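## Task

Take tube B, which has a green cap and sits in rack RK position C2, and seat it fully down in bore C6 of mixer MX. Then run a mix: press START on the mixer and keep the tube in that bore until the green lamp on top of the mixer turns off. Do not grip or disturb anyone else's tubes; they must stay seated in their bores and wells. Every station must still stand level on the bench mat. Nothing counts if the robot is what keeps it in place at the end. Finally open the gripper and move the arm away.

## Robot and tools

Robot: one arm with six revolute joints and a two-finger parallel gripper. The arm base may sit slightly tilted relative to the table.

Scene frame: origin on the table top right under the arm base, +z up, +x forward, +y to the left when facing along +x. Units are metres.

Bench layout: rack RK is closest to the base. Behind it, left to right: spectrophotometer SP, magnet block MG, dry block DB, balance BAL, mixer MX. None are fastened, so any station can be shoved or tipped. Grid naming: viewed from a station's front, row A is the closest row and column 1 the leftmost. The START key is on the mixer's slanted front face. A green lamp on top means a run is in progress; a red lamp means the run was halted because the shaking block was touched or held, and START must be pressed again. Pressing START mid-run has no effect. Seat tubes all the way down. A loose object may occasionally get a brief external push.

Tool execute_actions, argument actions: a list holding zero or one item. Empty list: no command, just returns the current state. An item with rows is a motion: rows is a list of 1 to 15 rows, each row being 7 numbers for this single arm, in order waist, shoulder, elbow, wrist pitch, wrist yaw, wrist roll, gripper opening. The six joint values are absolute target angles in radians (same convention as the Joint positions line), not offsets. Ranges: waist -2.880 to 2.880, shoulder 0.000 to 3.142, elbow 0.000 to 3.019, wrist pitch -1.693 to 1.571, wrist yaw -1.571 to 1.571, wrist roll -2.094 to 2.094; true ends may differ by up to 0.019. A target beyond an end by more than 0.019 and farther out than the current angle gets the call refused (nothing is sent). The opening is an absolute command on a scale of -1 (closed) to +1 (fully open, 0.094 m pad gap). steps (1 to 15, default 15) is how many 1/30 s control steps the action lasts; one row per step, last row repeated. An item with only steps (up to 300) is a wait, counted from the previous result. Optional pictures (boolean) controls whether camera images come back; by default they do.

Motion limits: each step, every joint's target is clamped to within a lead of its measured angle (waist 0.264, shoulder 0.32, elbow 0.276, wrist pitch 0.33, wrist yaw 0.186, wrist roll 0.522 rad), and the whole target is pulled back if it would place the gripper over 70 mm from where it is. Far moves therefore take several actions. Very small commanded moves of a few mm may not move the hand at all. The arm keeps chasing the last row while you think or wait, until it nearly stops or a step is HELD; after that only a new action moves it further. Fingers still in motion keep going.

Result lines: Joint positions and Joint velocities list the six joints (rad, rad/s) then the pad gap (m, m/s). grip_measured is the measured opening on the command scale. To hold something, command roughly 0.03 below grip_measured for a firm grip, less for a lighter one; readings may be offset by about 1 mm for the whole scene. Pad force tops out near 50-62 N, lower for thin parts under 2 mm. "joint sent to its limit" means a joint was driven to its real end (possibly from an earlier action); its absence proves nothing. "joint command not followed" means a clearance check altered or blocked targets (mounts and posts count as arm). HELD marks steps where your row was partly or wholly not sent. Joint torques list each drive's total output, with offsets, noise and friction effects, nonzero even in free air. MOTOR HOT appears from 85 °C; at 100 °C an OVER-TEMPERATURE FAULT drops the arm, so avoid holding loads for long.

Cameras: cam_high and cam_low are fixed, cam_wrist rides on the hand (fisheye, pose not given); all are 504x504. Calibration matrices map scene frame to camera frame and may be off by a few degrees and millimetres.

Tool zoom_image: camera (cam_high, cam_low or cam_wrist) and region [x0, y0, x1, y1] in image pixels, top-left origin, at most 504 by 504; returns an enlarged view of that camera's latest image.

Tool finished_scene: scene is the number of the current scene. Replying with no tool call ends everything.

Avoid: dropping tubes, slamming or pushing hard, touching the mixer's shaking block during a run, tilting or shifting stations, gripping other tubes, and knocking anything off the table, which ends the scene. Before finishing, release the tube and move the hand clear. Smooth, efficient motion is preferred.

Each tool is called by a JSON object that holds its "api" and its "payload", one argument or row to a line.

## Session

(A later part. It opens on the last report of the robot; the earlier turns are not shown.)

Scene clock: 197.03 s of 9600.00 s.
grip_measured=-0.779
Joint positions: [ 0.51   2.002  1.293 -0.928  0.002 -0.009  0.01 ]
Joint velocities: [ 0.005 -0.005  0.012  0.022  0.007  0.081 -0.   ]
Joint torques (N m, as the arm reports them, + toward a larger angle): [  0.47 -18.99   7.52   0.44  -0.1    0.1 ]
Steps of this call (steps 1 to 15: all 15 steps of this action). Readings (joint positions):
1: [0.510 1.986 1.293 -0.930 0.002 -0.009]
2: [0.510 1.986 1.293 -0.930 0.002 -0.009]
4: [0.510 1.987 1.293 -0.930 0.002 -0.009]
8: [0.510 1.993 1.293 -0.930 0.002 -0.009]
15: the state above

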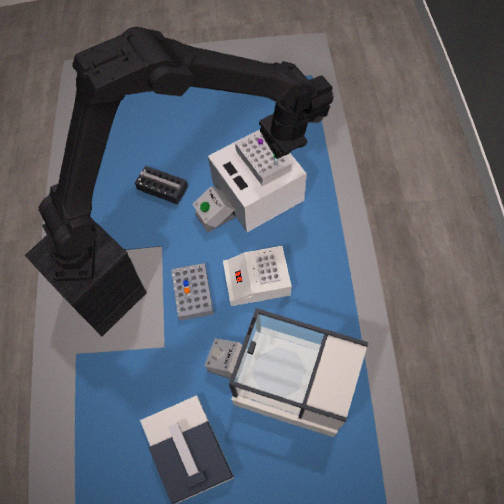

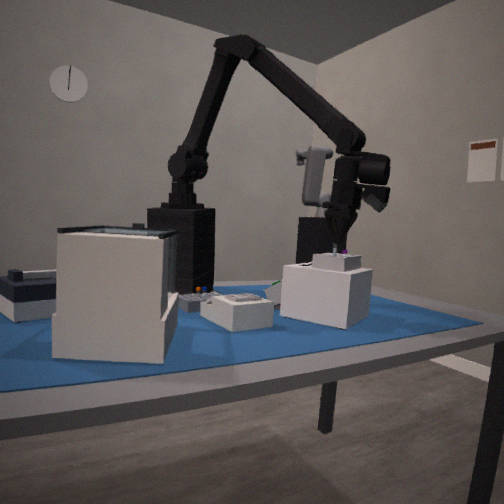

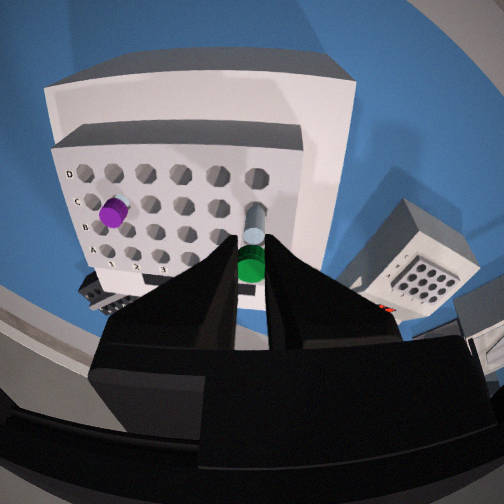

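In. Continue down.

{"api": "execute_actions", "payload": {
  "actions": [
    {"rows":[[0.512,2.014,1.3,-0.910,0.002,0,-0.8],[0.512,2.016,1.3,-0.907,0.002,0,-0.8],[0.512,2.018,1.3,-0.904,0.002,0,-0.8],[0.512,2.02,1.3,-0.901,0.002,0,-0.8],[0.512,2.022,1.3,-0.899,0.002,0,-0.8],[0.512,2.024,1.3,-0.897,0.002,0,-0.8],[0.512,2.026,1.3,-0.895,0.002,0,-0.8],[0.512,2.028,1.3,-0.893,0.002,0,-0.8],[0.512,2.03,1.3,-0.891,0.002,0,-0.8],[0.512,2.032,1.3,-0.889,0.002,0,-0.8],[0.512,2.034,1.3,-0.887,0.002,0,-0.8],[0.512,2.036,1.3,-0.886,0.002,0,-0.8]],"steps":15}
  ]
}}

{"api": "zoom_image", "payload": {
  "camera": "cam_low",
  "region": [310,220,370,280]
}}

Scene clock: 200.37 s of 9600.00 s.
grip_measured=-0.779
Joint positions: [ 0.51   2.027  1.293 -0.904  0.003 -0.009  0.01 ]
Joint velocities: [-0.015  0.015 -0.012  0.017 -0.022 -0.051  0.001]
Joint torques (N m, as the arm reports them, + toward a larger angle): [  0.27 -19.43   7.33   0.66  -0.09   0.11]
Steps of this call (steps 1 to 15: the robot went on to your last target; steps 16 to 85: nothing new was sent; steps 86 to 100: all 15 steps of this action). Readings (joint positions):
86: [0.510 2.002 1.293 -0.927 0.002 -0.009]
87: [0.510 2.002 1.293 -0.925 0.002 -0.009]
89: [0.510 2.003 1.293 -0.922 0.002 -0.009]
93: [0.510 2.010 1.293 -0.915 0.002 -0.009]
100: the state above

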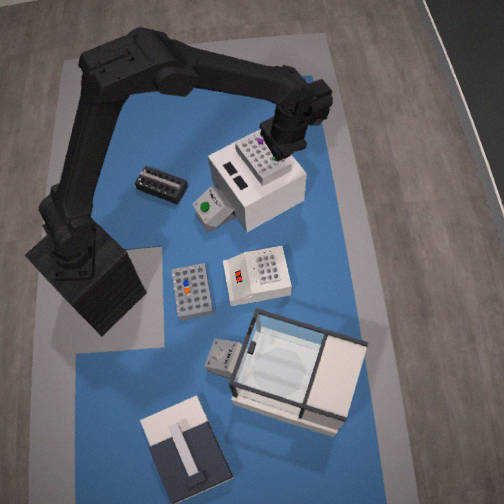

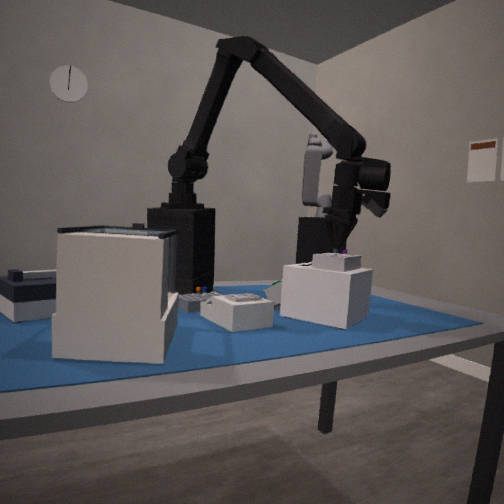

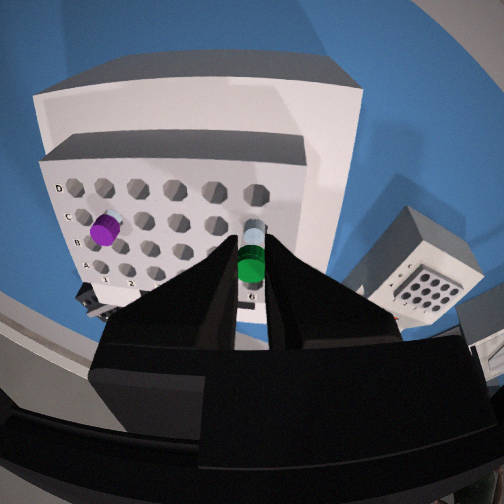

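Region (310, 220, 370, 280) of cam_low's 504x504 image, scaled by 8.400, with more detail than that image has.

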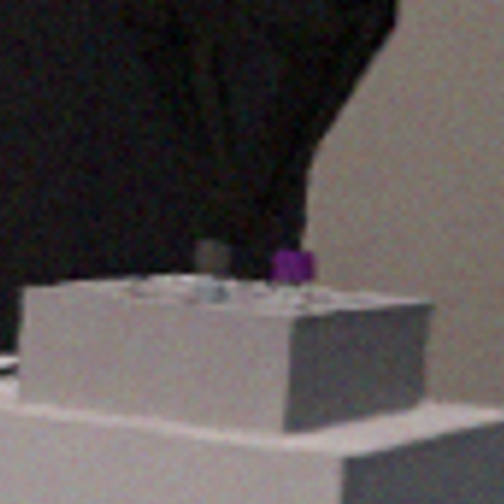

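{"api": "execute_actions", "payload": {
  "actions": [
    {"rows":[[0.512,2.038,1.3,-0.884,0.002,0,-0.8],[0.512,2.041,1.3,-0.882,0.002,0,-0.8],[0.512,2.044,1.3,-0.88,0.002,0,-0.8],[0.512,2.047,1.3,-0.878,0.002,0,-0.8],[0.512,2.05,1.3,-0.876,0.002,0,-0.8],[0.512,2.053,1.3,-0.874,0.002,0,-0.8],[0.512,2.056,1.3,-0.872,0.002,0,-0.8],[0.512,2.059,1.3,-0.87,0.002,0,-0.8],[0.512,2.062,1.3,-0.868,0.002,0,-0.8],[0.512,2.065,1.3,-0.866,0.002,0,-0.8],[0.512,2.068,1.3,-0.864,0.002,0,-0.8],[0.512,2.071,1.3,-0.863,0.002,0,-0.8],[0.512,2.074,1.3,-0.862,0.002,0,-0.8]],"steps":15}
  ],
  "pictures": false
}}

{"api": "execute_actions", "payload": {
  "actions": [
    {"rows":[[0.512,2.078,1.3,-0.862,0.002,0,-0.8],[0.512,2.082,1.3,-0.862,0.002,0,-0.8],[0.512,2.086,1.3,-0.862,0.002,0,-0.8]],"steps":12}
  ]
}}

{"api": "zoom_image", "payload": {
  "camera": "cam_low",
  "region": [310,220,370,280]
}}

Scene clock: 205.10 s of 9600.00 s.
grip_measured=-0.779
Joint positions: [ 0.51   2.057  1.293 -0.881  0.007 -0.009  0.01 ]
Joint velocities: [-0.005 -0.015 -0.007 -0.027 -0.051  0.022  0.   ]
Joint torques (N m, as the arm reports them, + toward a larger angle): [  0.46 -18.51   7.19   0.62  -0.29   0.11]
Steps of this call (steps 1 to 15: the robot went on to your last target; steps 16 to 127: nothing new was sent; steps 128 to 142: all 15 steps of this action). Readings (joint positions):
128: [0.510 2.027 1.293 -0.903 0.003 -0.009]
129: [0.510 2.027 1.293 -0.902 0.003 -0.009]
131: [0.510 2.028 1.293 -0.900 0.003 -0.009]
135: [0.510 2.037 1.293 -0.894 0.004 -0.009]
142: the state above

Scene clock: 205.50 s of 9600.00 s.
grip_measured=-0.779
Joint positions: [ 0.51   2.057  1.293 -0.881  0.007 -0.009  0.01 ]
Joint velocities: [-0.005 -0.015 -0.012 -0.012  0.022  0.066  0.   ]
Joint torques (N m, as the arm reports them, + toward a larger angle): [  0.61 -17.83   7.14   0.6   -0.25   0.1 ]
Steps of this call (steps 1 to 12: all 12 steps of this action). Readings (joint positions):
1: [0.510 2.057 1.293 -0.881 0.007 -0.009]
2: [0.510 2.057 1.293 -0.881 0.007 -0.009]
4: [0.510 2.057 1.293 -0.881 0.007 -0.009]
8: [0.510 2.057 1.293 -0.881 0.007 -0.009]
12: the state above

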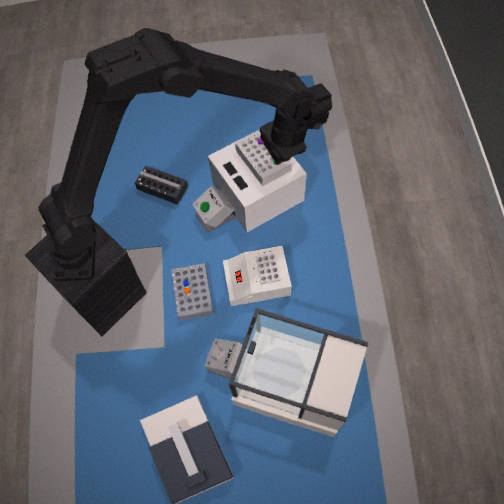

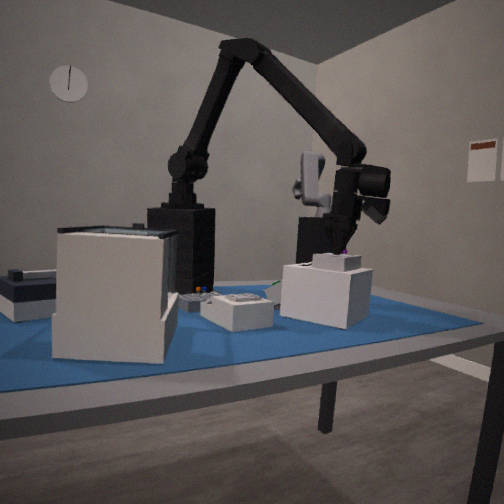

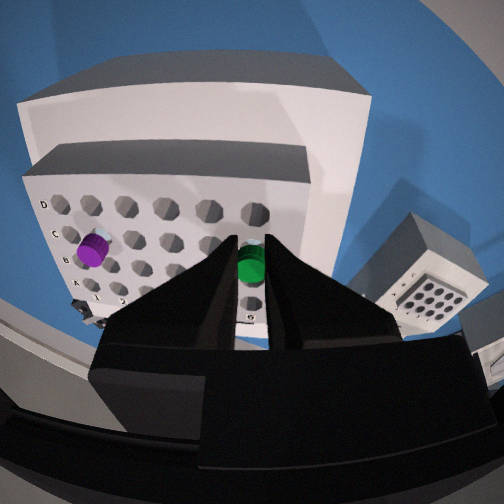

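Region (310, 220, 370, 280) of cam_low's 504x504 image, scaled by 8.400, with more detail than that image has.

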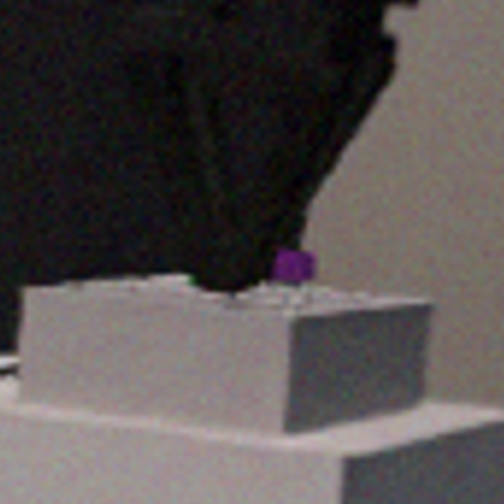

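{"api": "execute_actions", "payload": {
  "actions": [
    {"rows":[[0.512,2.065,1.3,-0.88,0.005,0,-0.76],[0.512,2.055,1.3,-0.88,0.005,0,-0.72],[0.512,2.05,1.3,-0.88,0.005,0,-0.66],[0.512,2.045,1.3,-0.89,0.005,0,-0.6],[0.512,2.04,1.3,-0.895,0.005,0,-0.6],[0.512,2.035,1.3,-0.898,0.005,0,-0.6],[0.512,2.03,1.3,-0.901,0.005,0,-0.6],[0.512,2.025,1.3,-0.904,0.005,0,-0.6],[0.512,2.02,1.3,-0.908,0.005,0,-0.6],[0.512,2.015,1.3,-0.912,0.005,0,-0.6],[0.512,2.01,1.3,-0.916,0.005,0,-0.6],[0.512,2.005,1.3,-0.92,0.005,0,-0.6],[0.512,2.0,1.3,-0.924,0.005,0,-0.6]],"steps":15}
  ],
  "pictures": false
}}

{"api": "execute_actions", "payload": {
  "actions": [
    {"steps":10}
  ]
}}

{"api": "zoom_image", "payload": {
  "camera": "cam_low",
  "region": [310,220,370,280]
}}

Scene clock: 209.33 s of 9600.00 s.
grip_measured=-0.602
Joint positions: [ 0.51   2.03   1.293 -0.907  0.007 -0.009  0.019]
Joint velocities: [ 0.005 -0.151 -0.007 -0.032  0.007 -0.022  0.   ]
Joint torques (N m, as the arm reports them, + toward a larger angle): [  0.68 -22.15   7.19  -0.49  -0.16   0.11]
Steps of this call (steps 1 to 15: the robot went on to your last target; steps 16 to 100: nothing new was sent; steps 101 to 115: all 15 steps of this action). Readings (joint positions):
101: [0.510 2.057 1.293 -0.881 0.007 -0.009]
102: [0.510 2.057 1.293 -0.881 0.007 -0.009]
104: [0.510 2.056 1.293 -0.881 0.007 -0.009]
108: [0.510 2.054 1.293 -0.884 0.007 -0.009]
115: the state above

Scene clock: 209.67 s of 9600.00 s.
grip_measured=-0.602
Joint positions: [ 0.51   2.016  1.293 -0.909  0.007 -0.009  0.019]
Joint velocities: [-0.005 -0.015 -0.007  0.007  0.037 -0.007 -0.   ]
Joint torques (N m, as the arm reports them, + toward a larger angle): [  0.56 -21.97   7.42  -0.51  -0.15   0.11]
Steps of this call (steps 1 to 10: the robot went on to your last target). Readings (joint positions):
1: [0.510 2.026 1.293 -0.908 0.007 -0.009]
2: [0.510 2.022 1.293 -0.909 0.007 -0.009]
4: [0.510 2.017 1.293 -0.909 0.007 -0.009]
8: [0.510 2.016 1.293 -0.909 0.007 -0.009]
10: the state above

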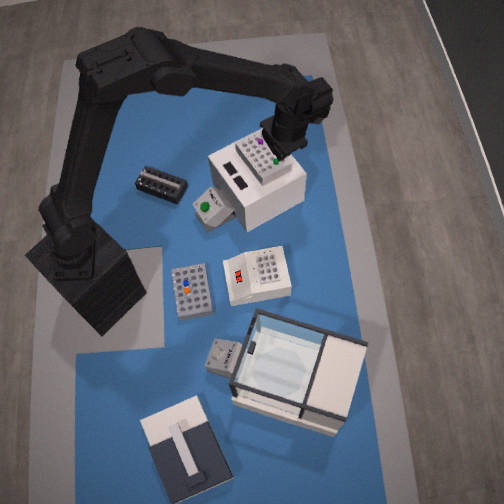

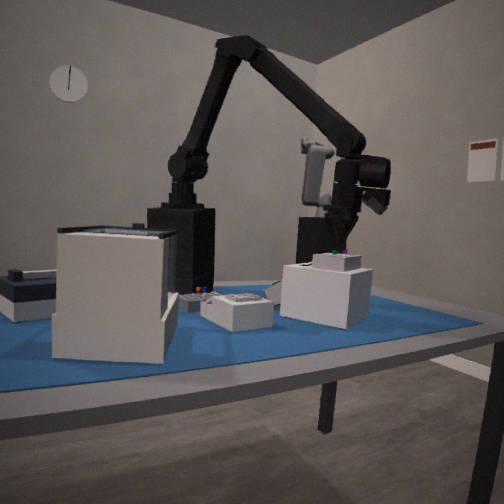

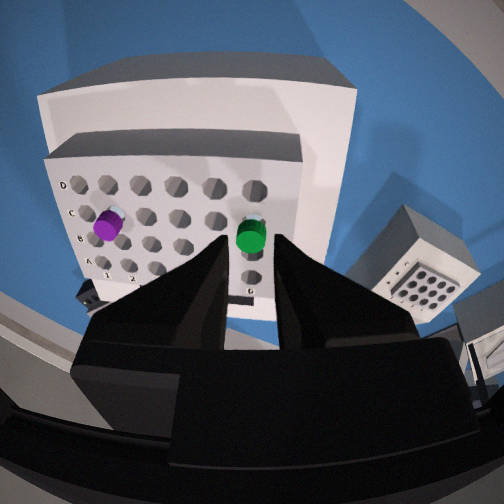

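Region (310, 220, 370, 280) of cam_low's 504x504 image, scaled by 8.400, with more detail than that image has.

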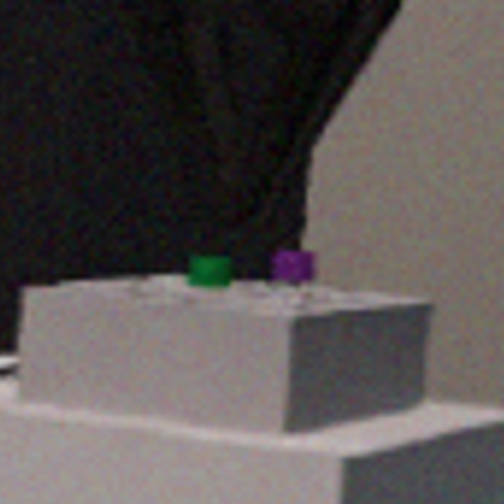

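{"api": "execute_actions", "payload": {
  "actions": [
    {"rows":[[0.512,2.015,1.3,-0.915,0.005,0,-0.75],[0.512,2.015,1.3,-0.91,0.005,0,-0.9],[0.512,2.015,1.3,-0.905,0.005,0,-1],[0.512,2.015,1.3,-0.9,0.005,0,-1],[0.512,2.015,1.3,-0.9,0.005,0,-1],[0.512,2.015,1.3,-0.9,0.005,0,-1],[0.512,2.02,1.3,-0.9,0.005,0,-1],[0.512,2.025,1.3,-0.9,0.005,0,-1],[0.512,2.03,1.3,-0.9,0.005,0,-1],[0.512,2.034,1.3,-0.9,0.005,0,-1],[0.512,2.038,1.3,-0.9,0.005,0,-1],[0.512,2.042,1.3,-0.9,0.005,0,-1],[0.512,2.046,1.3,-0.9,0.005,0,-1],[0.512,2.05,1.3,-0.9,0.005,0,-1]],"steps":15}
  ],
  "pictures": false
}}

{"api": "execute_actions", "payload": {
  "actions": [
    {"rows":[[0.512,2.055,1.3,-0.9,0.005,0,-1],[0.512,2.06,1.3,-0.9,0.005,0,-1],[0.512,2.065,1.3,-0.9,0.005,0,-1],[0.512,2.07,1.3,-0.9,0.005,0,-1],[0.512,2.075,1.3,-0.9,0.005,0,-1]],"steps":12}
  ]
}}

{"api": "zoom_image", "payload": {
  "camera": "cam_low",
  "region": [310,220,370,280]
}}

Scene clock: 216.03 s of 9600.00 s.
grip_measured=-0.981
Joint positions: [ 0.51   2.03   1.293 -0.909  0.007 -0.009  0.001]
Joint velocities: [-0.024  0.122 -0.012 -0.007 -0.066 -0.007 -0.001]
Joint torques (N m, as the arm reports them, + toward a larger angle): [  0.56 -18.97   7.19   0.35  -0.16   0.11]
Steps of this call (steps 1 to 30: the robot went on to your last target; steps 31 to 176: nothing new was sent; steps 177 to 191: all 15 steps of this action). Readings (joint positions):
177: [0.510 2.016 1.293 -0.909 0.007 -0.009]
178: [0.510 2.016 1.293 -0.909 0.007 -0.009]
180: [0.510 2.016 1.293 -0.909 0.007 -0.009]
184: [0.510 2.016 1.293 -0.909 0.007 -0.009]
191: the state above

Scene clock: 216.43 s of 9600.00 s.
grip_measured=-0.981
Joint positions: [ 0.51   2.041  1.294 -0.909  0.007 -0.009  0.001]
Joint velocities: [ 0.005 -0.015 -0.007  0.022 -0.007  0.007  0.   ]
Joint torques (N m, as the arm reports them, + toward a larger angle): [  0.47 -17.2    7.18   0.2   -0.16   0.1 ]
Steps of this call (steps 1 to 12: all 12 steps of this action). Readings (joint positions):
1: [0.510 2.034 1.293 -0.909 0.007 -0.009]
2: [0.510 2.039 1.293 -0.909 0.007 -0.009]
4: [0.510 2.041 1.294 -0.909 0.007 -0.009]
8: [0.510 2.041 1.294 -0.909 0.007 -0.009]
12: the state above

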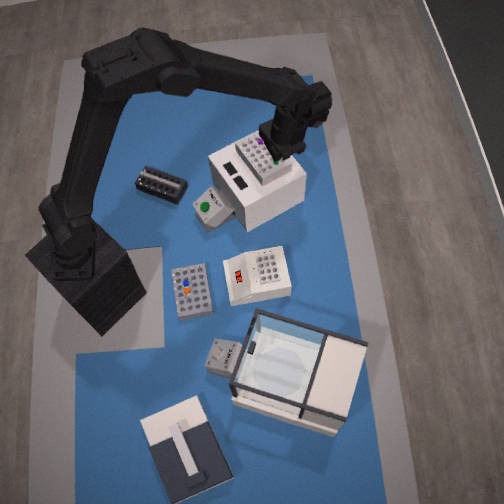

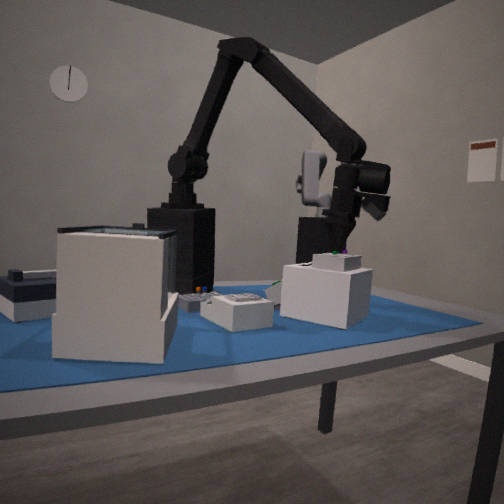

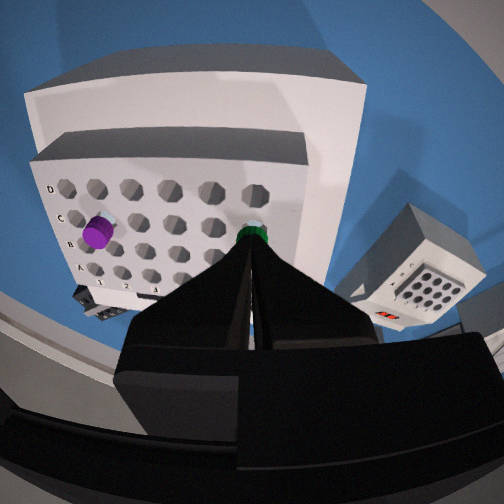

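Region (310, 220, 370, 280) of cam_low's 504x504 image, scaled by 8.400, with more detail than that image has.

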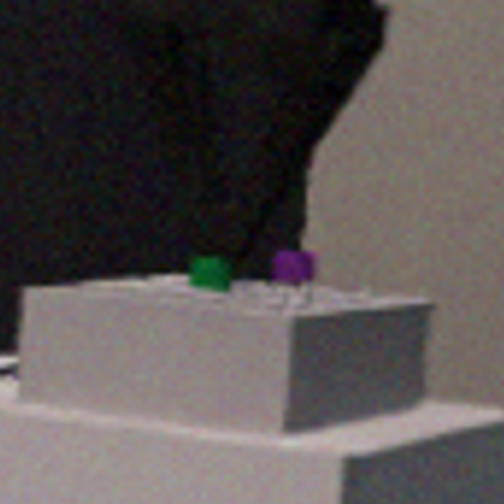

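{"api": "execute_actions", "payload": {
  "actions": [
    {"rows":[[0.512,2.03,1.3,-0.92,0,0,-1],[0.512,2.01,1.3,-0.93,0,0,-1],[0.512,1.99,1.3,-0.94,0,0,-1],[0.512,1.965,1.3,-0.955,0,0,-1],[0.512,1.94,1.3,-0.97,0,0,-1],[0.515,1.91,1.29,-0.98,0,0,-1],[0.52,1.88,1.27,-0.98,0,0,-1],[0.525,1.85,1.25,-0.97,0,0,-1],[0.53,1.82,1.22,-0.96,0,0,-1],[0.535,1.79,1.19,-0.94,0,0,-1],[0.54,1.76,1.16,-0.92,0,0,-1],[0.545,1.73,1.13,-0.9,0,0,-1],[0.55,1.70,1.10,-0.87,0,0,-1],[0.555,1.67,1.07,-0.84,0,0,-1],[0.56,1.64,1.04,-0.81,0,0,-1]],"steps":15}
  ],
  "pictures": false
}}

{"api": "execute_actions", "payload": {
  "actions": [
    {"rows":[[0.565,1.62,1.0,-0.78,0,0,-1],[0.57,1.6,0.965,-0.745,0,0,-1],[0.575,1.58,0.93,-0.71,0,0,-1],[0.58,1.56,0.895,-0.675,0,0,-1],[0.585,1.545,0.86,-0.64,0,0,-1],[0.59,1.53,0.825,-0.605,0,0,-1],[0.595,1.52,0.79,-0.57,0,0,-1],[0.6,1.51,0.755,-0.535,0,0,-1],[0.6,1.5,0.72,-0.5,0,0,-1],[0.6,1.5,0.685,-0.465,0,0,-1],[0.6,1.5,0.65,-0.43,0,0,-1],[0.6,1.5,0.615,-0.395,0,0,-1],[0.6,1.5,0.58,-0.36,0,0,-1],[0.6,1.5,0.545,-0.33,0,0,-1],[0.6,1.5,0.51,-0.3,0,0,-1]],"steps":15}
  ],
  "pictures": false
}}

{"api": "execute_actions", "payload": {
  "actions": [
    {"steps":20}
  ]
}}

Scene clock: 221.60 s of 9600.00 s.
grip_measured=-0.981
Joint positions: [ 0.527  1.687  1.094 -0.876  0.003 -0.009  0.001]
Joint velocities: [ 0.181 -1.05  -0.818  0.759 -0.037  0.037 -0.001]
Joint torques (N m, as the arm reports them, + toward a larger angle): [  1.73 -14.89   7.27   0.65  -0.18   0.1 ]
Steps of this call (steps 1 to 15: the robot went on to your last target; steps 16 to 140: nothing new was sent; steps 141 to 155: all 15 steps of this action). Readings (joint positions):
141: [0.510 2.039 1.294 -0.909 0.006 -0.009]
142: [0.510 2.037 1.294 -0.910 0.005 -0.009]
144: [0.510 2.030 1.294 -0.921 0.003 -0.009]
148: [0.510 1.959 1.269 -0.953 0.003 -0.009]
155: the state above

Scene clock: 222.10 s of 9600.00 s.
grip_measured=-0.981
Joint positions: [ 0.589  1.513  0.564 -0.379  0.001 -0.009  0.001]
Joint velocities: [-0.005 -0.005 -0.969  0.926  0.037 -0.051  0.   ]
Joint torques (N m, as the arm reports them, + toward a larger angle): [  0.69 -12.18   6.46   0.85  -0.16   0.09]
Steps of this call (steps 1 to 15: all 15 steps of this action). Readings (joint positions):
1: [0.534 1.654 1.064 -0.849 0.003 -0.009]
2: [0.541 1.623 1.033 -0.818 0.002 -0.009]
4: [0.556 1.575 0.965 -0.752 0.002 -0.009]
8: [0.580 1.525 0.817 -0.616 0.002 -0.009]
15: the state above

Scene clock: 222.77 s of 9600.00 s.
grip_measured=-0.981
Joint positions: [ 0.589  1.513  0.489 -0.321  0.001 -0.009  0.001]
Joint velocities: [-0.015 -0.015  0.002  0.002 -0.007 -0.007 -0.001]
Joint torques (N m, as the arm reports them, + toward a larger angle): [  0.48 -11.71   7.22   1.2   -0.15   0.11]
Steps of this call (steps 1 to 20: the robot went on to your last target). Readings (joint positions):
1: [0.589 1.513 0.534 -0.357 0.001 -0.009]
2: [0.589 1.513 0.511 -0.347 0.001 -0.009]
4: [0.589 1.513 0.490 -0.342 0.001 -0.009]
8: [0.589 1.513 0.489 -0.323 0.001 -0.009]
20: the state above

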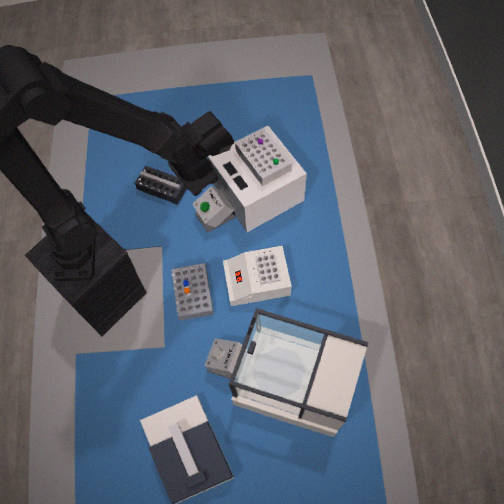

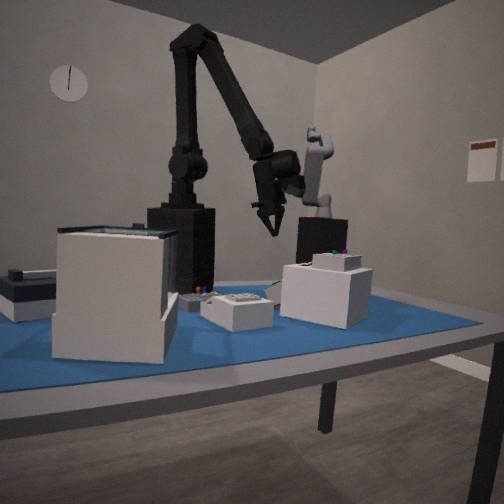

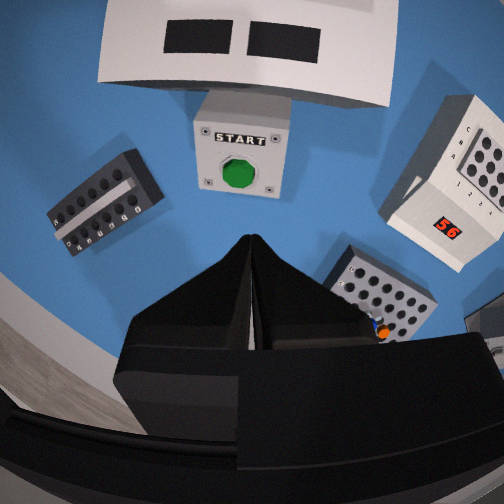

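{"api": "execute_actions", "payload": {
  "actions": [
    {"rows":[[0.604,1.52,0.515,-0.285,0,0,-1],[0.608,1.54,0.52,-0.265,0,0,-1],[0.612,1.56,0.525,-0.245,0,0,-1],[0.616,1.58,0.53,-0.225,0,0,-1],[0.62,1.6,0.535,-0.205,0,0,-1],[0.624,1.62,0.54,-0.185,0,0,-1],[0.628,1.64,0.543,-0.165,0,0,-1],[0.628,1.66,0.546,-0.145,0,0,-1],[0.628,1.68,0.549,-0.125,0,0,-1],[0.628,1.70,0.552,-0.107,0,0,-1],[0.628,1.72,0.554,-0.09,0,0,-1],[0.628,1.74,0.556,-0.073,0,0,-1],[0.628,1.76,0.558,-0.056,0,0,-1],[0.628,1.78,0.56,-0.039,0,0,-1],[0.628,1.80,0.562,-0.022,0,0,-1]],"steps":15}
  ],
  "pictures": false
}}

{"api": "execute_actions", "payload": {
  "actions": [
    {"steps":15}
  ]
}}

Scene clock: 227.27 s of 9600.00 s.
grip_measured=-0.981
Joint positions: [ 0.614  1.761  0.534 -0.074  0.001 -0.009  0.001]
Joint velocities: [-0.015  0.542  0.051  0.481 -0.051 -0.051  0.   ]
Joint torques (N m, as the arm reports them, + toward a larger angle): [  0.37 -11.84   6.09   1.28  -0.16   0.1 ]
Steps of this call (steps 1 to 15: the robot went on to your last target; steps 16 to 120: nothing new was sent; steps 121 to 135: all 15 steps of this action). Readings (joint positions):
121: [0.589 1.513 0.489 -0.318 0.001 -0.009]
122: [0.589 1.515 0.489 -0.310 0.001 -0.009]
124: [0.591 1.531 0.491 -0.279 0.001 -0.009]
128: [0.607 1.612 0.510 -0.202 0.001 -0.009]
135: the state above

Scene clock: 227.77 s of 9600.00 s.
grip_measured=-0.981
Joint positions: [ 0.614  1.806  0.539 -0.043  0.001 -0.009  0.001]
Joint velocities: [-0.005 -0.015  0.002  0.002  0.051 -0.022 -0.   ]
Joint torques (N m, as the arm reports them, + toward a larger angle): [  0.8  -13.19   5.43   1.29  -0.14   0.11]
Steps of this call (steps 1 to 15: the robot went on to your last target). Readings (joint positions):
1: [0.614 1.779 0.536 -0.061 0.001 -0.009]
2: [0.614 1.792 0.538 -0.054 0.001 -0.009]
4: [0.614 1.805 0.538 -0.048 0.001 -0.009]
8: [0.614 1.806 0.539 -0.044 0.001 -0.009]
15: the state above

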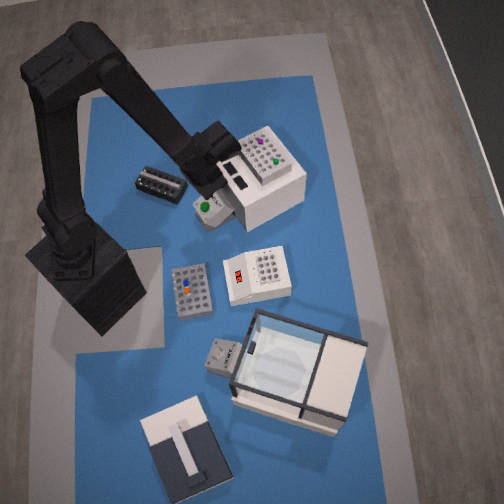

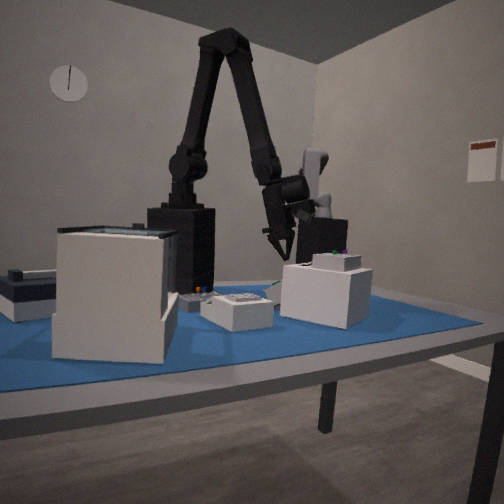

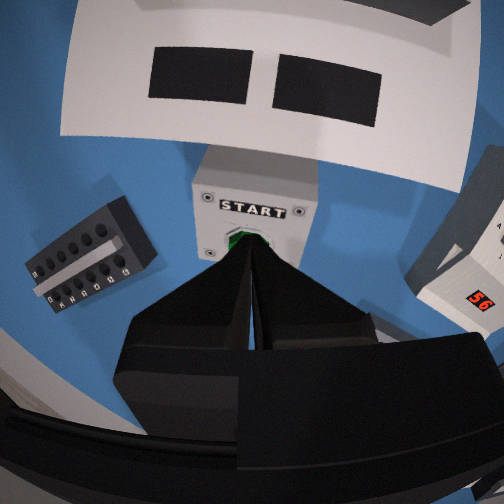

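{"api": "execute_actions", "payload": {
  "actions": [
    {"rows":[[0.63,1.81,0.55,-0.015,0,0,-1],[0.63,1.82,0.54,-0.005,0,0,-1],[0.63,1.83,0.532,0.008,0,0,-1],[0.63,1.84,0.526,0.022,0,0,-1],[0.63,1.85,0.522,0.036,0,0,-1],[0.63,1.86,0.52,0.05,0,0,-1],[0.63,1.87,0.52,0.063,0,0,-1],[0.63,1.88,0.52,0.076,0,0,-1],[0.63,1.89,0.52,0.088,0,0,-1],[0.63,1.90,0.52,0.1,0,0,-1],[0.63,1.91,0.52,0.112,0,0,-1]],"steps":15}
  ],
  "pictures": false
}}

{"api": "execute_actions", "payload": {
  "actions": [
    {"steps":8}
  ]
}}

{"api": "zoom_image", "payload": {
  "camera": "cam_low",
  "region": [240,230,320,310]
}}

Scene clock: 234.47 s of 9600.00 s.
grip_measured=-0.981
Joint positions: [ 0.614  1.911  0.521  0.086  0.001 -0.009  0.001]
Joint velocities: [-0.015  0.015 -0.027  0.027 -0.022 -0.022  0.   ]
Joint torques (N m, as the arm reports them, + toward a larger angle): [  0.92 -13.07   2.73   1.37  -0.16   0.1 ]
Steps of this call (steps 1 to 15: the robot went on to your last target; steps 16 to 186: nothing new was sent; steps 187 to 201: all 15 steps of this action). Readings (joint positions):
187: [0.614 1.806 0.539 -0.042 0.001 -0.009]
188: [0.614 1.806 0.539 -0.038 0.001 -0.009]
190: [0.614 1.812 0.538 -0.019 0.001 -0.009]
194: [0.614 1.848 0.528 0.033 0.001 -0.009]
201: the state above

Scene clock: 234.73 s of 9600.00 s.
grip_measured=-0.981
Joint positions: [ 0.614  1.911  0.521  0.091  0.001 -0.009  0.001]
Joint velocities: [ 0.005  0.005 -0.012 -0.007 -0.037 -0.037  0.001]
Joint torques (N m, as the arm reports them, + toward a larger angle): [  1.03 -13.11   2.58   1.28  -0.14   0.11]
Steps of this call (steps 1 to 8: the robot went on to your last target). Readings (joint positions):
1: [0.614 1.911 0.521 0.086 0.001 -0.009]
2: [0.614 1.911 0.521 0.088 0.001 -0.009]
4: [0.614 1.911 0.521 0.090 0.001 -0.009]
8: the state above

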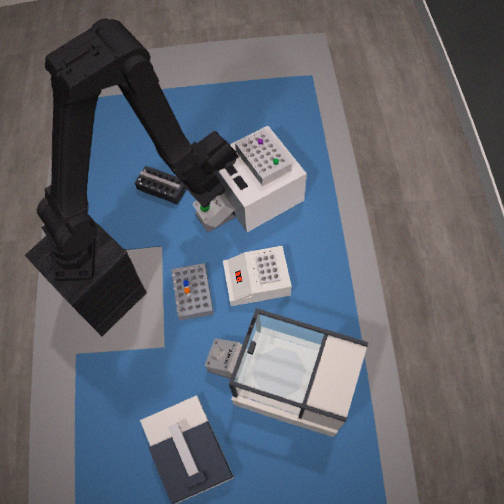

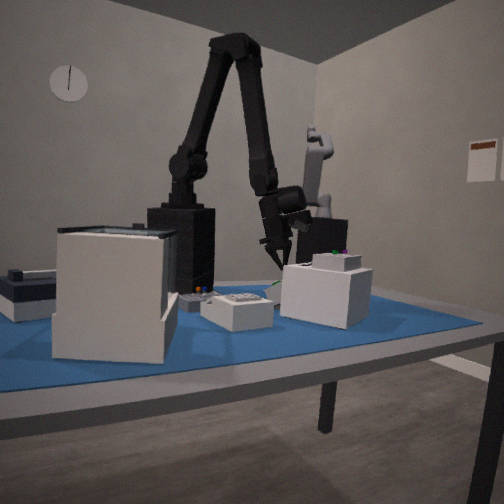

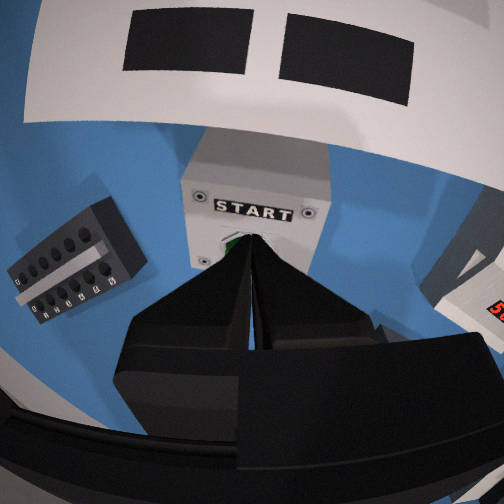

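Region (240, 230, 320, 310) of cam_low's 504x504 image, scaled by 6.300, with more detail than that image has.

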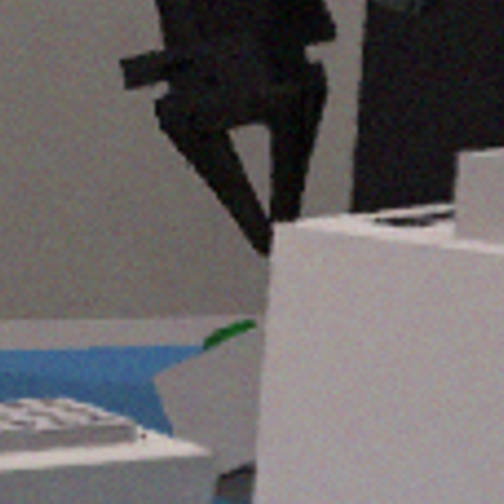

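{"api": "execute_actions", "payload": {
  "actions": []
}}

Scene clock: 241.77 s of 9600.00 s.
grip_measured=-0.981
Joint positions: [ 0.614  1.911  0.521  0.091  0.001 -0.009  0.001]
Joint velocities: [ 0.015 -0.005 -0.007 -0.002 -0.095 -0.022 -0.001]
Joint torques (N m, as the arm reports them, + toward a larger angle): [  0.89 -13.12   2.55   1.29  -0.14   0.09]
Steps of this call (steps 1 to 15: the robot went on to your last target; steps 16 to 211: nothing new was sent). Readings (joint positions):
1: [0.614 1.911 0.521 0.091 0.001 -0.009]
2: [0.614 1.911 0.521 0.091 0.001 -0.009]
4: [0.614 1.911 0.521 0.091 0.001 -0.009]
8: [0.614 1.911 0.521 0.091 0.001 -0.009]
211: the state above
The arm was judged still, so your last target was given up. Only a new action makes it travel on or press farther. Fingers that are still opening or closing keep moving.

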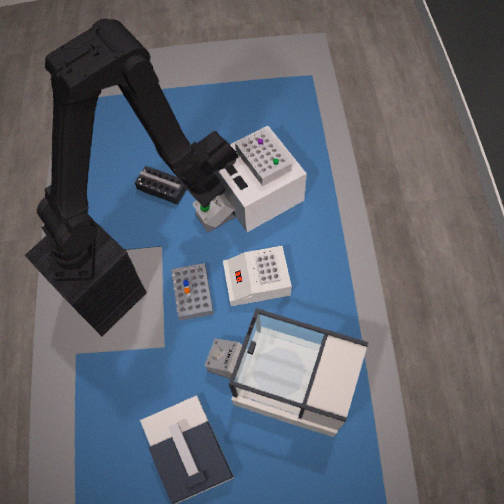

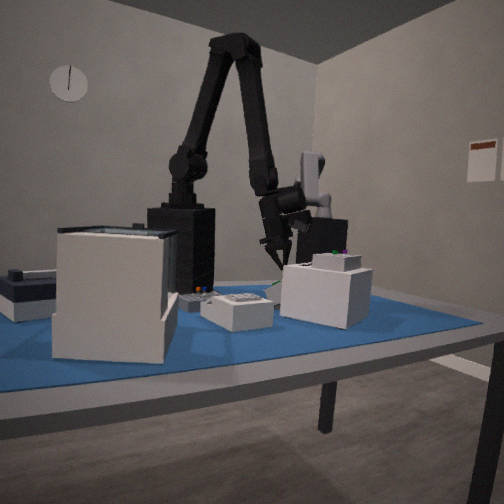

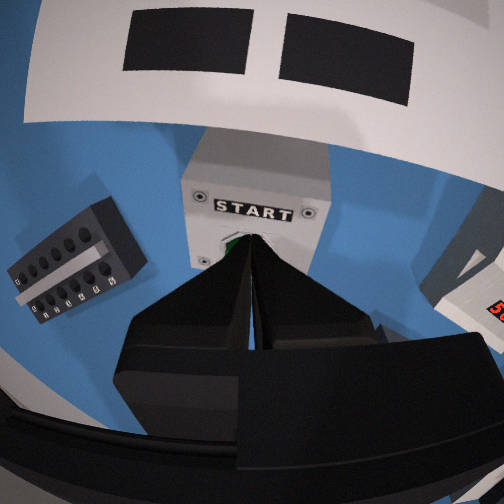

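{"api": "execute_actions", "payload": {
  "actions": [
    {"rows":[[0.632,1.915,0.515,0.115,0,0,-1],[0.634,1.92,0.51,0.12,0,0,-1],[0.636,1.925,0.505,0.125,0,0,-1],[0.638,1.93,0.5,0.13,0,0,-1],[0.64,1.935,0.495,0.135,0,0,-1],[0.642,1.94,0.49,0.14,0,0,-1],[0.644,1.945,0.487,0.15,0,0,-1],[0.645,1.95,0.485,0.16,0,0,-1],[0.645,1.96,0.485,0.17,0,0,-1]],"steps":15}
  ]
}}

{"api": "zoom_image", "payload": {
  "camera": "cam_low",
  "region": [240,230,320,310]
}}

Scene clock: 245.27 s of 9600.00 s.
grip_measured=-0.981
Joint positions: [ 0.63   1.957  0.485  0.146  0.001 -0.009  0.001]
Joint velocities: [-0.015 -0.005  0.007  0.032 -0.022 -0.007 -0.001]
Joint torques (N m, as the arm reports them, + toward a larger angle): [  0.96 -12.11   1.92   1.22  -0.14   0.12]
Steps of this call (steps 1 to 90: nothing new was sent; steps 91 to 105: all 15 steps of this action). Readings (joint positions):
91: [0.614 1.911 0.521 0.091 0.001 -0.009]
92: [0.615 1.911 0.520 0.094 0.001 -0.009]
94: [0.616 1.912 0.514 0.103 0.001 -0.009]
98: [0.625 1.927 0.496 0.125 0.001 -0.009]
105: the state above

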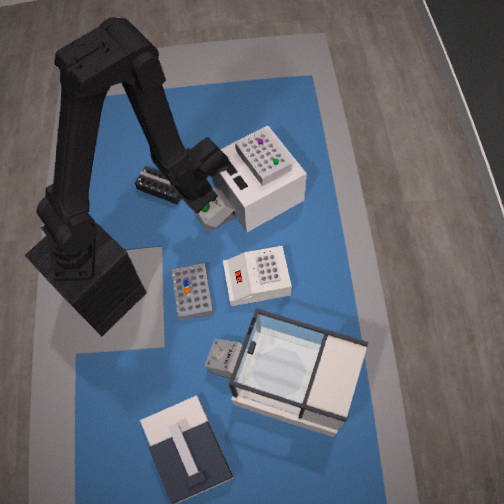

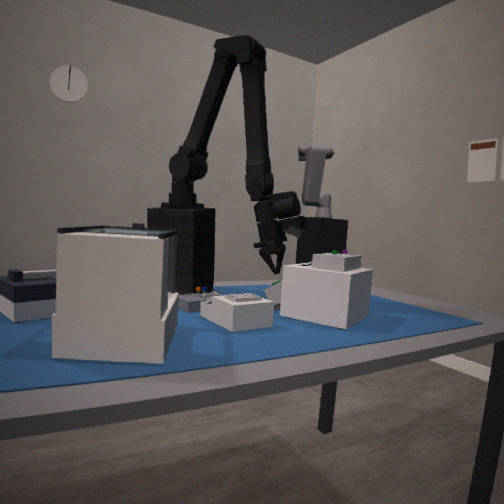

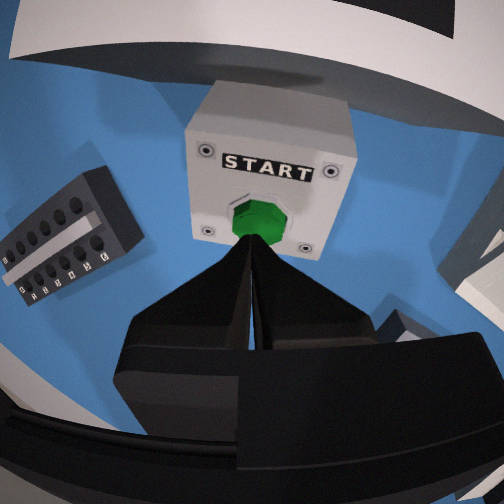

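Region (240, 230, 320, 310) of cam_low's 504x504 image, scaled by 6.300, with more detail than that image has.

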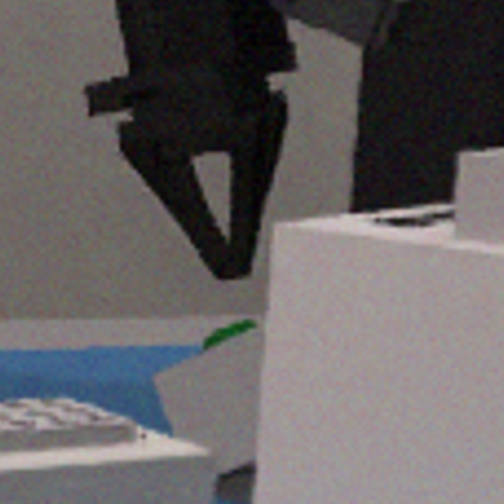

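{"api": "execute_actions", "payload": {
  "actions": [
    {"rows":[[0.64,1.967,0.485,0.178,0,0,-1],[0.635,1.974,0.485,0.186,0,0,-1],[0.63,1.981,0.485,0.194,0,0,-1],[0.625,1.988,0.485,0.202,0,0,-1],[0.62,1.995,0.485,0.21,0,0,-1],[0.618,2.002,0.485,0.218,0,0,-1],[0.618,2.009,0.485,0.226,0,0,-1],[0.618,2.016,0.485,0.234,0,0,-1],[0.618,2.023,0.485,0.242,0,0,-1],[0.618,2.03,0.485,0.25,0,0,-1]],"steps":15}
  ]
}}

{"api": "zoom_image", "payload": {
  "camera": "cam_low",
  "region": [240,230,320,310]
}}

Scene clock: 248.57 s of 9600.00 s.
grip_measured=-0.981
Joint positions: [ 0.63   2.027  0.485  0.226  0.001 -0.009  0.001]
Joint velocities: [-0.005 -0.024  0.012  0.027  0.022 -0.051 -0.   ]
Joint torques (N m, as the arm reports them, + toward a larger angle): [ -1.42 -12.16   1.33   1.35  -0.14   0.11]
Steps of this call (steps 1 to 15: the robot went on to your last target; steps 16 to 84: nothing new was sent; steps 85 to 99: all 15 steps of this action). Readings (joint positions):
85: [0.630 1.957 0.485 0.150 0.001 -0.009]
86: [0.630 1.959 0.485 0.154 0.001 -0.009]
88: [0.630 1.964 0.485 0.168 0.001 -0.009]
92: [0.630 1.992 0.485 0.199 0.001 -0.009]
99: the state above

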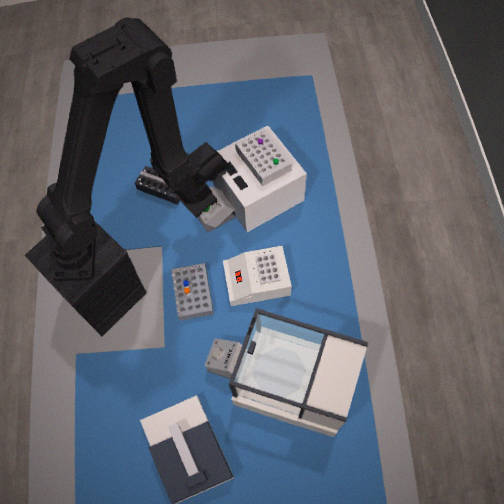

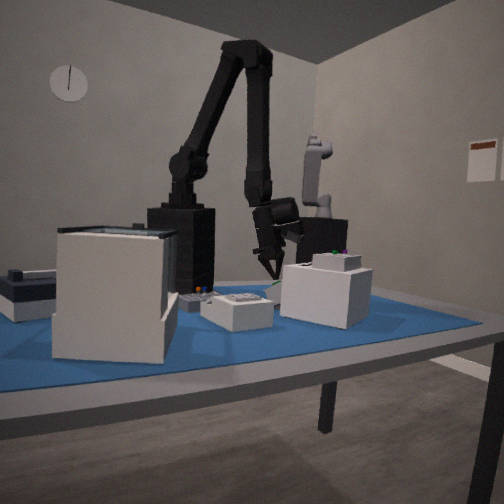

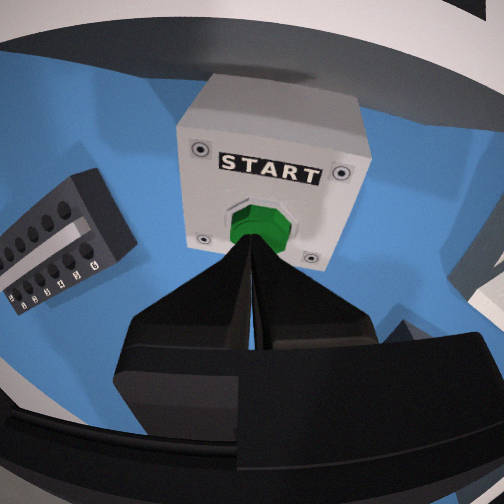

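Region (240, 230, 320, 310) of cam_low's 504x504 image, scaled by 6.300, with more detail than that image has.

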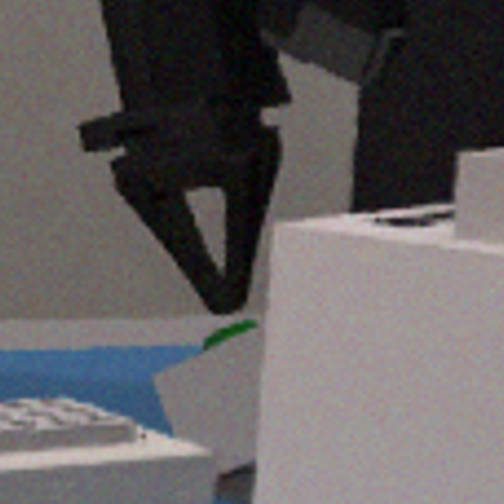

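{"api": "execute_actions", "payload": {
  "actions": [
    {"rows":[[0.612,2.037,0.485,0.258,0,0,-1],[0.608,2.044,0.485,0.266,0,0,-1],[0.608,2.051,0.485,0.274,0,0,-1],[0.608,2.058,0.485,0.282,0,0,-1],[0.608,2.065,0.485,0.29,0,0,-1],[0.608,2.072,0.485,0.298,0,0,-1],[0.608,2.079,0.485,0.306,0,0,-1],[0.608,2.086,0.485,0.314,0,0,-1],[0.608,2.093,0.485,0.322,0,0,-1],[0.608,2.1,0.485,0.33,0,0,-1]],"steps":15}
  ]
}}

Scene clock: 251.77 s of 9600.00 s.
grip_measured=-0.981
Joint positions: [ 0.623  2.073  0.482  0.31   0.001 -0.009  0.001]
Joint velocities: [ 0.005 -0.005 -0.002  0.017  0.066 -0.022  0.   ]
Joint torques (N m, as the arm reports them, + toward a larger angle): [ -1.73 -10.34   1.25   1.18  -0.12   0.12]
Steps of this call (steps 1 to 15: the robot went on to your last target; steps 16 to 81: nothing new was sent; steps 82 to 96: all 15 steps of this action). Readings (joint positions):
82: [0.630 2.027 0.485 0.231 0.001 -0.009]
83: [0.629 2.028 0.485 0.234 0.001 -0.009]
85: [0.627 2.034 0.485 0.248 0.001 -0.009]
89: [0.624 2.059 0.485 0.280 0.001 -0.009]
96: the state above

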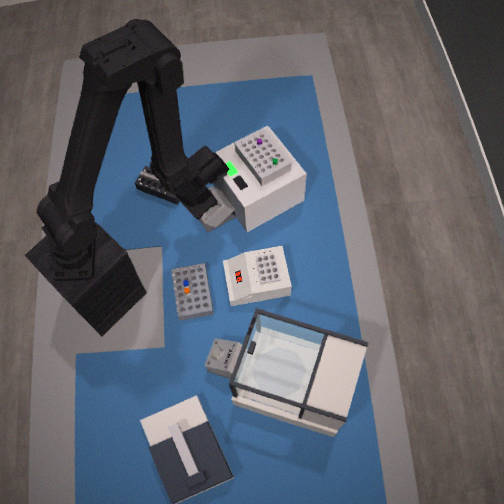

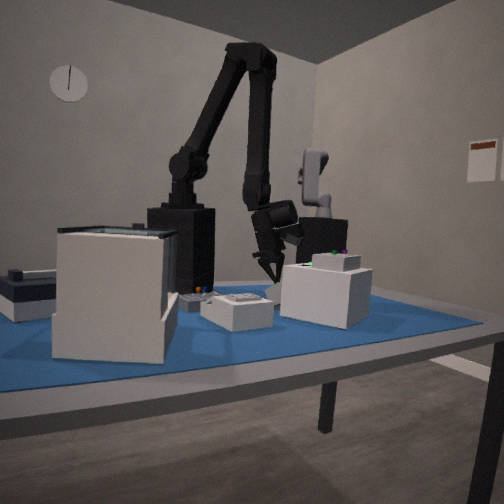

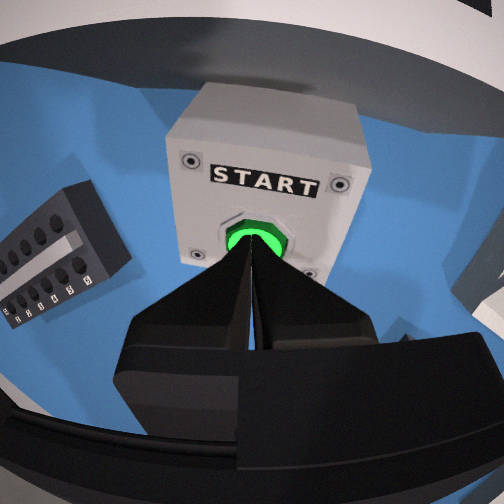

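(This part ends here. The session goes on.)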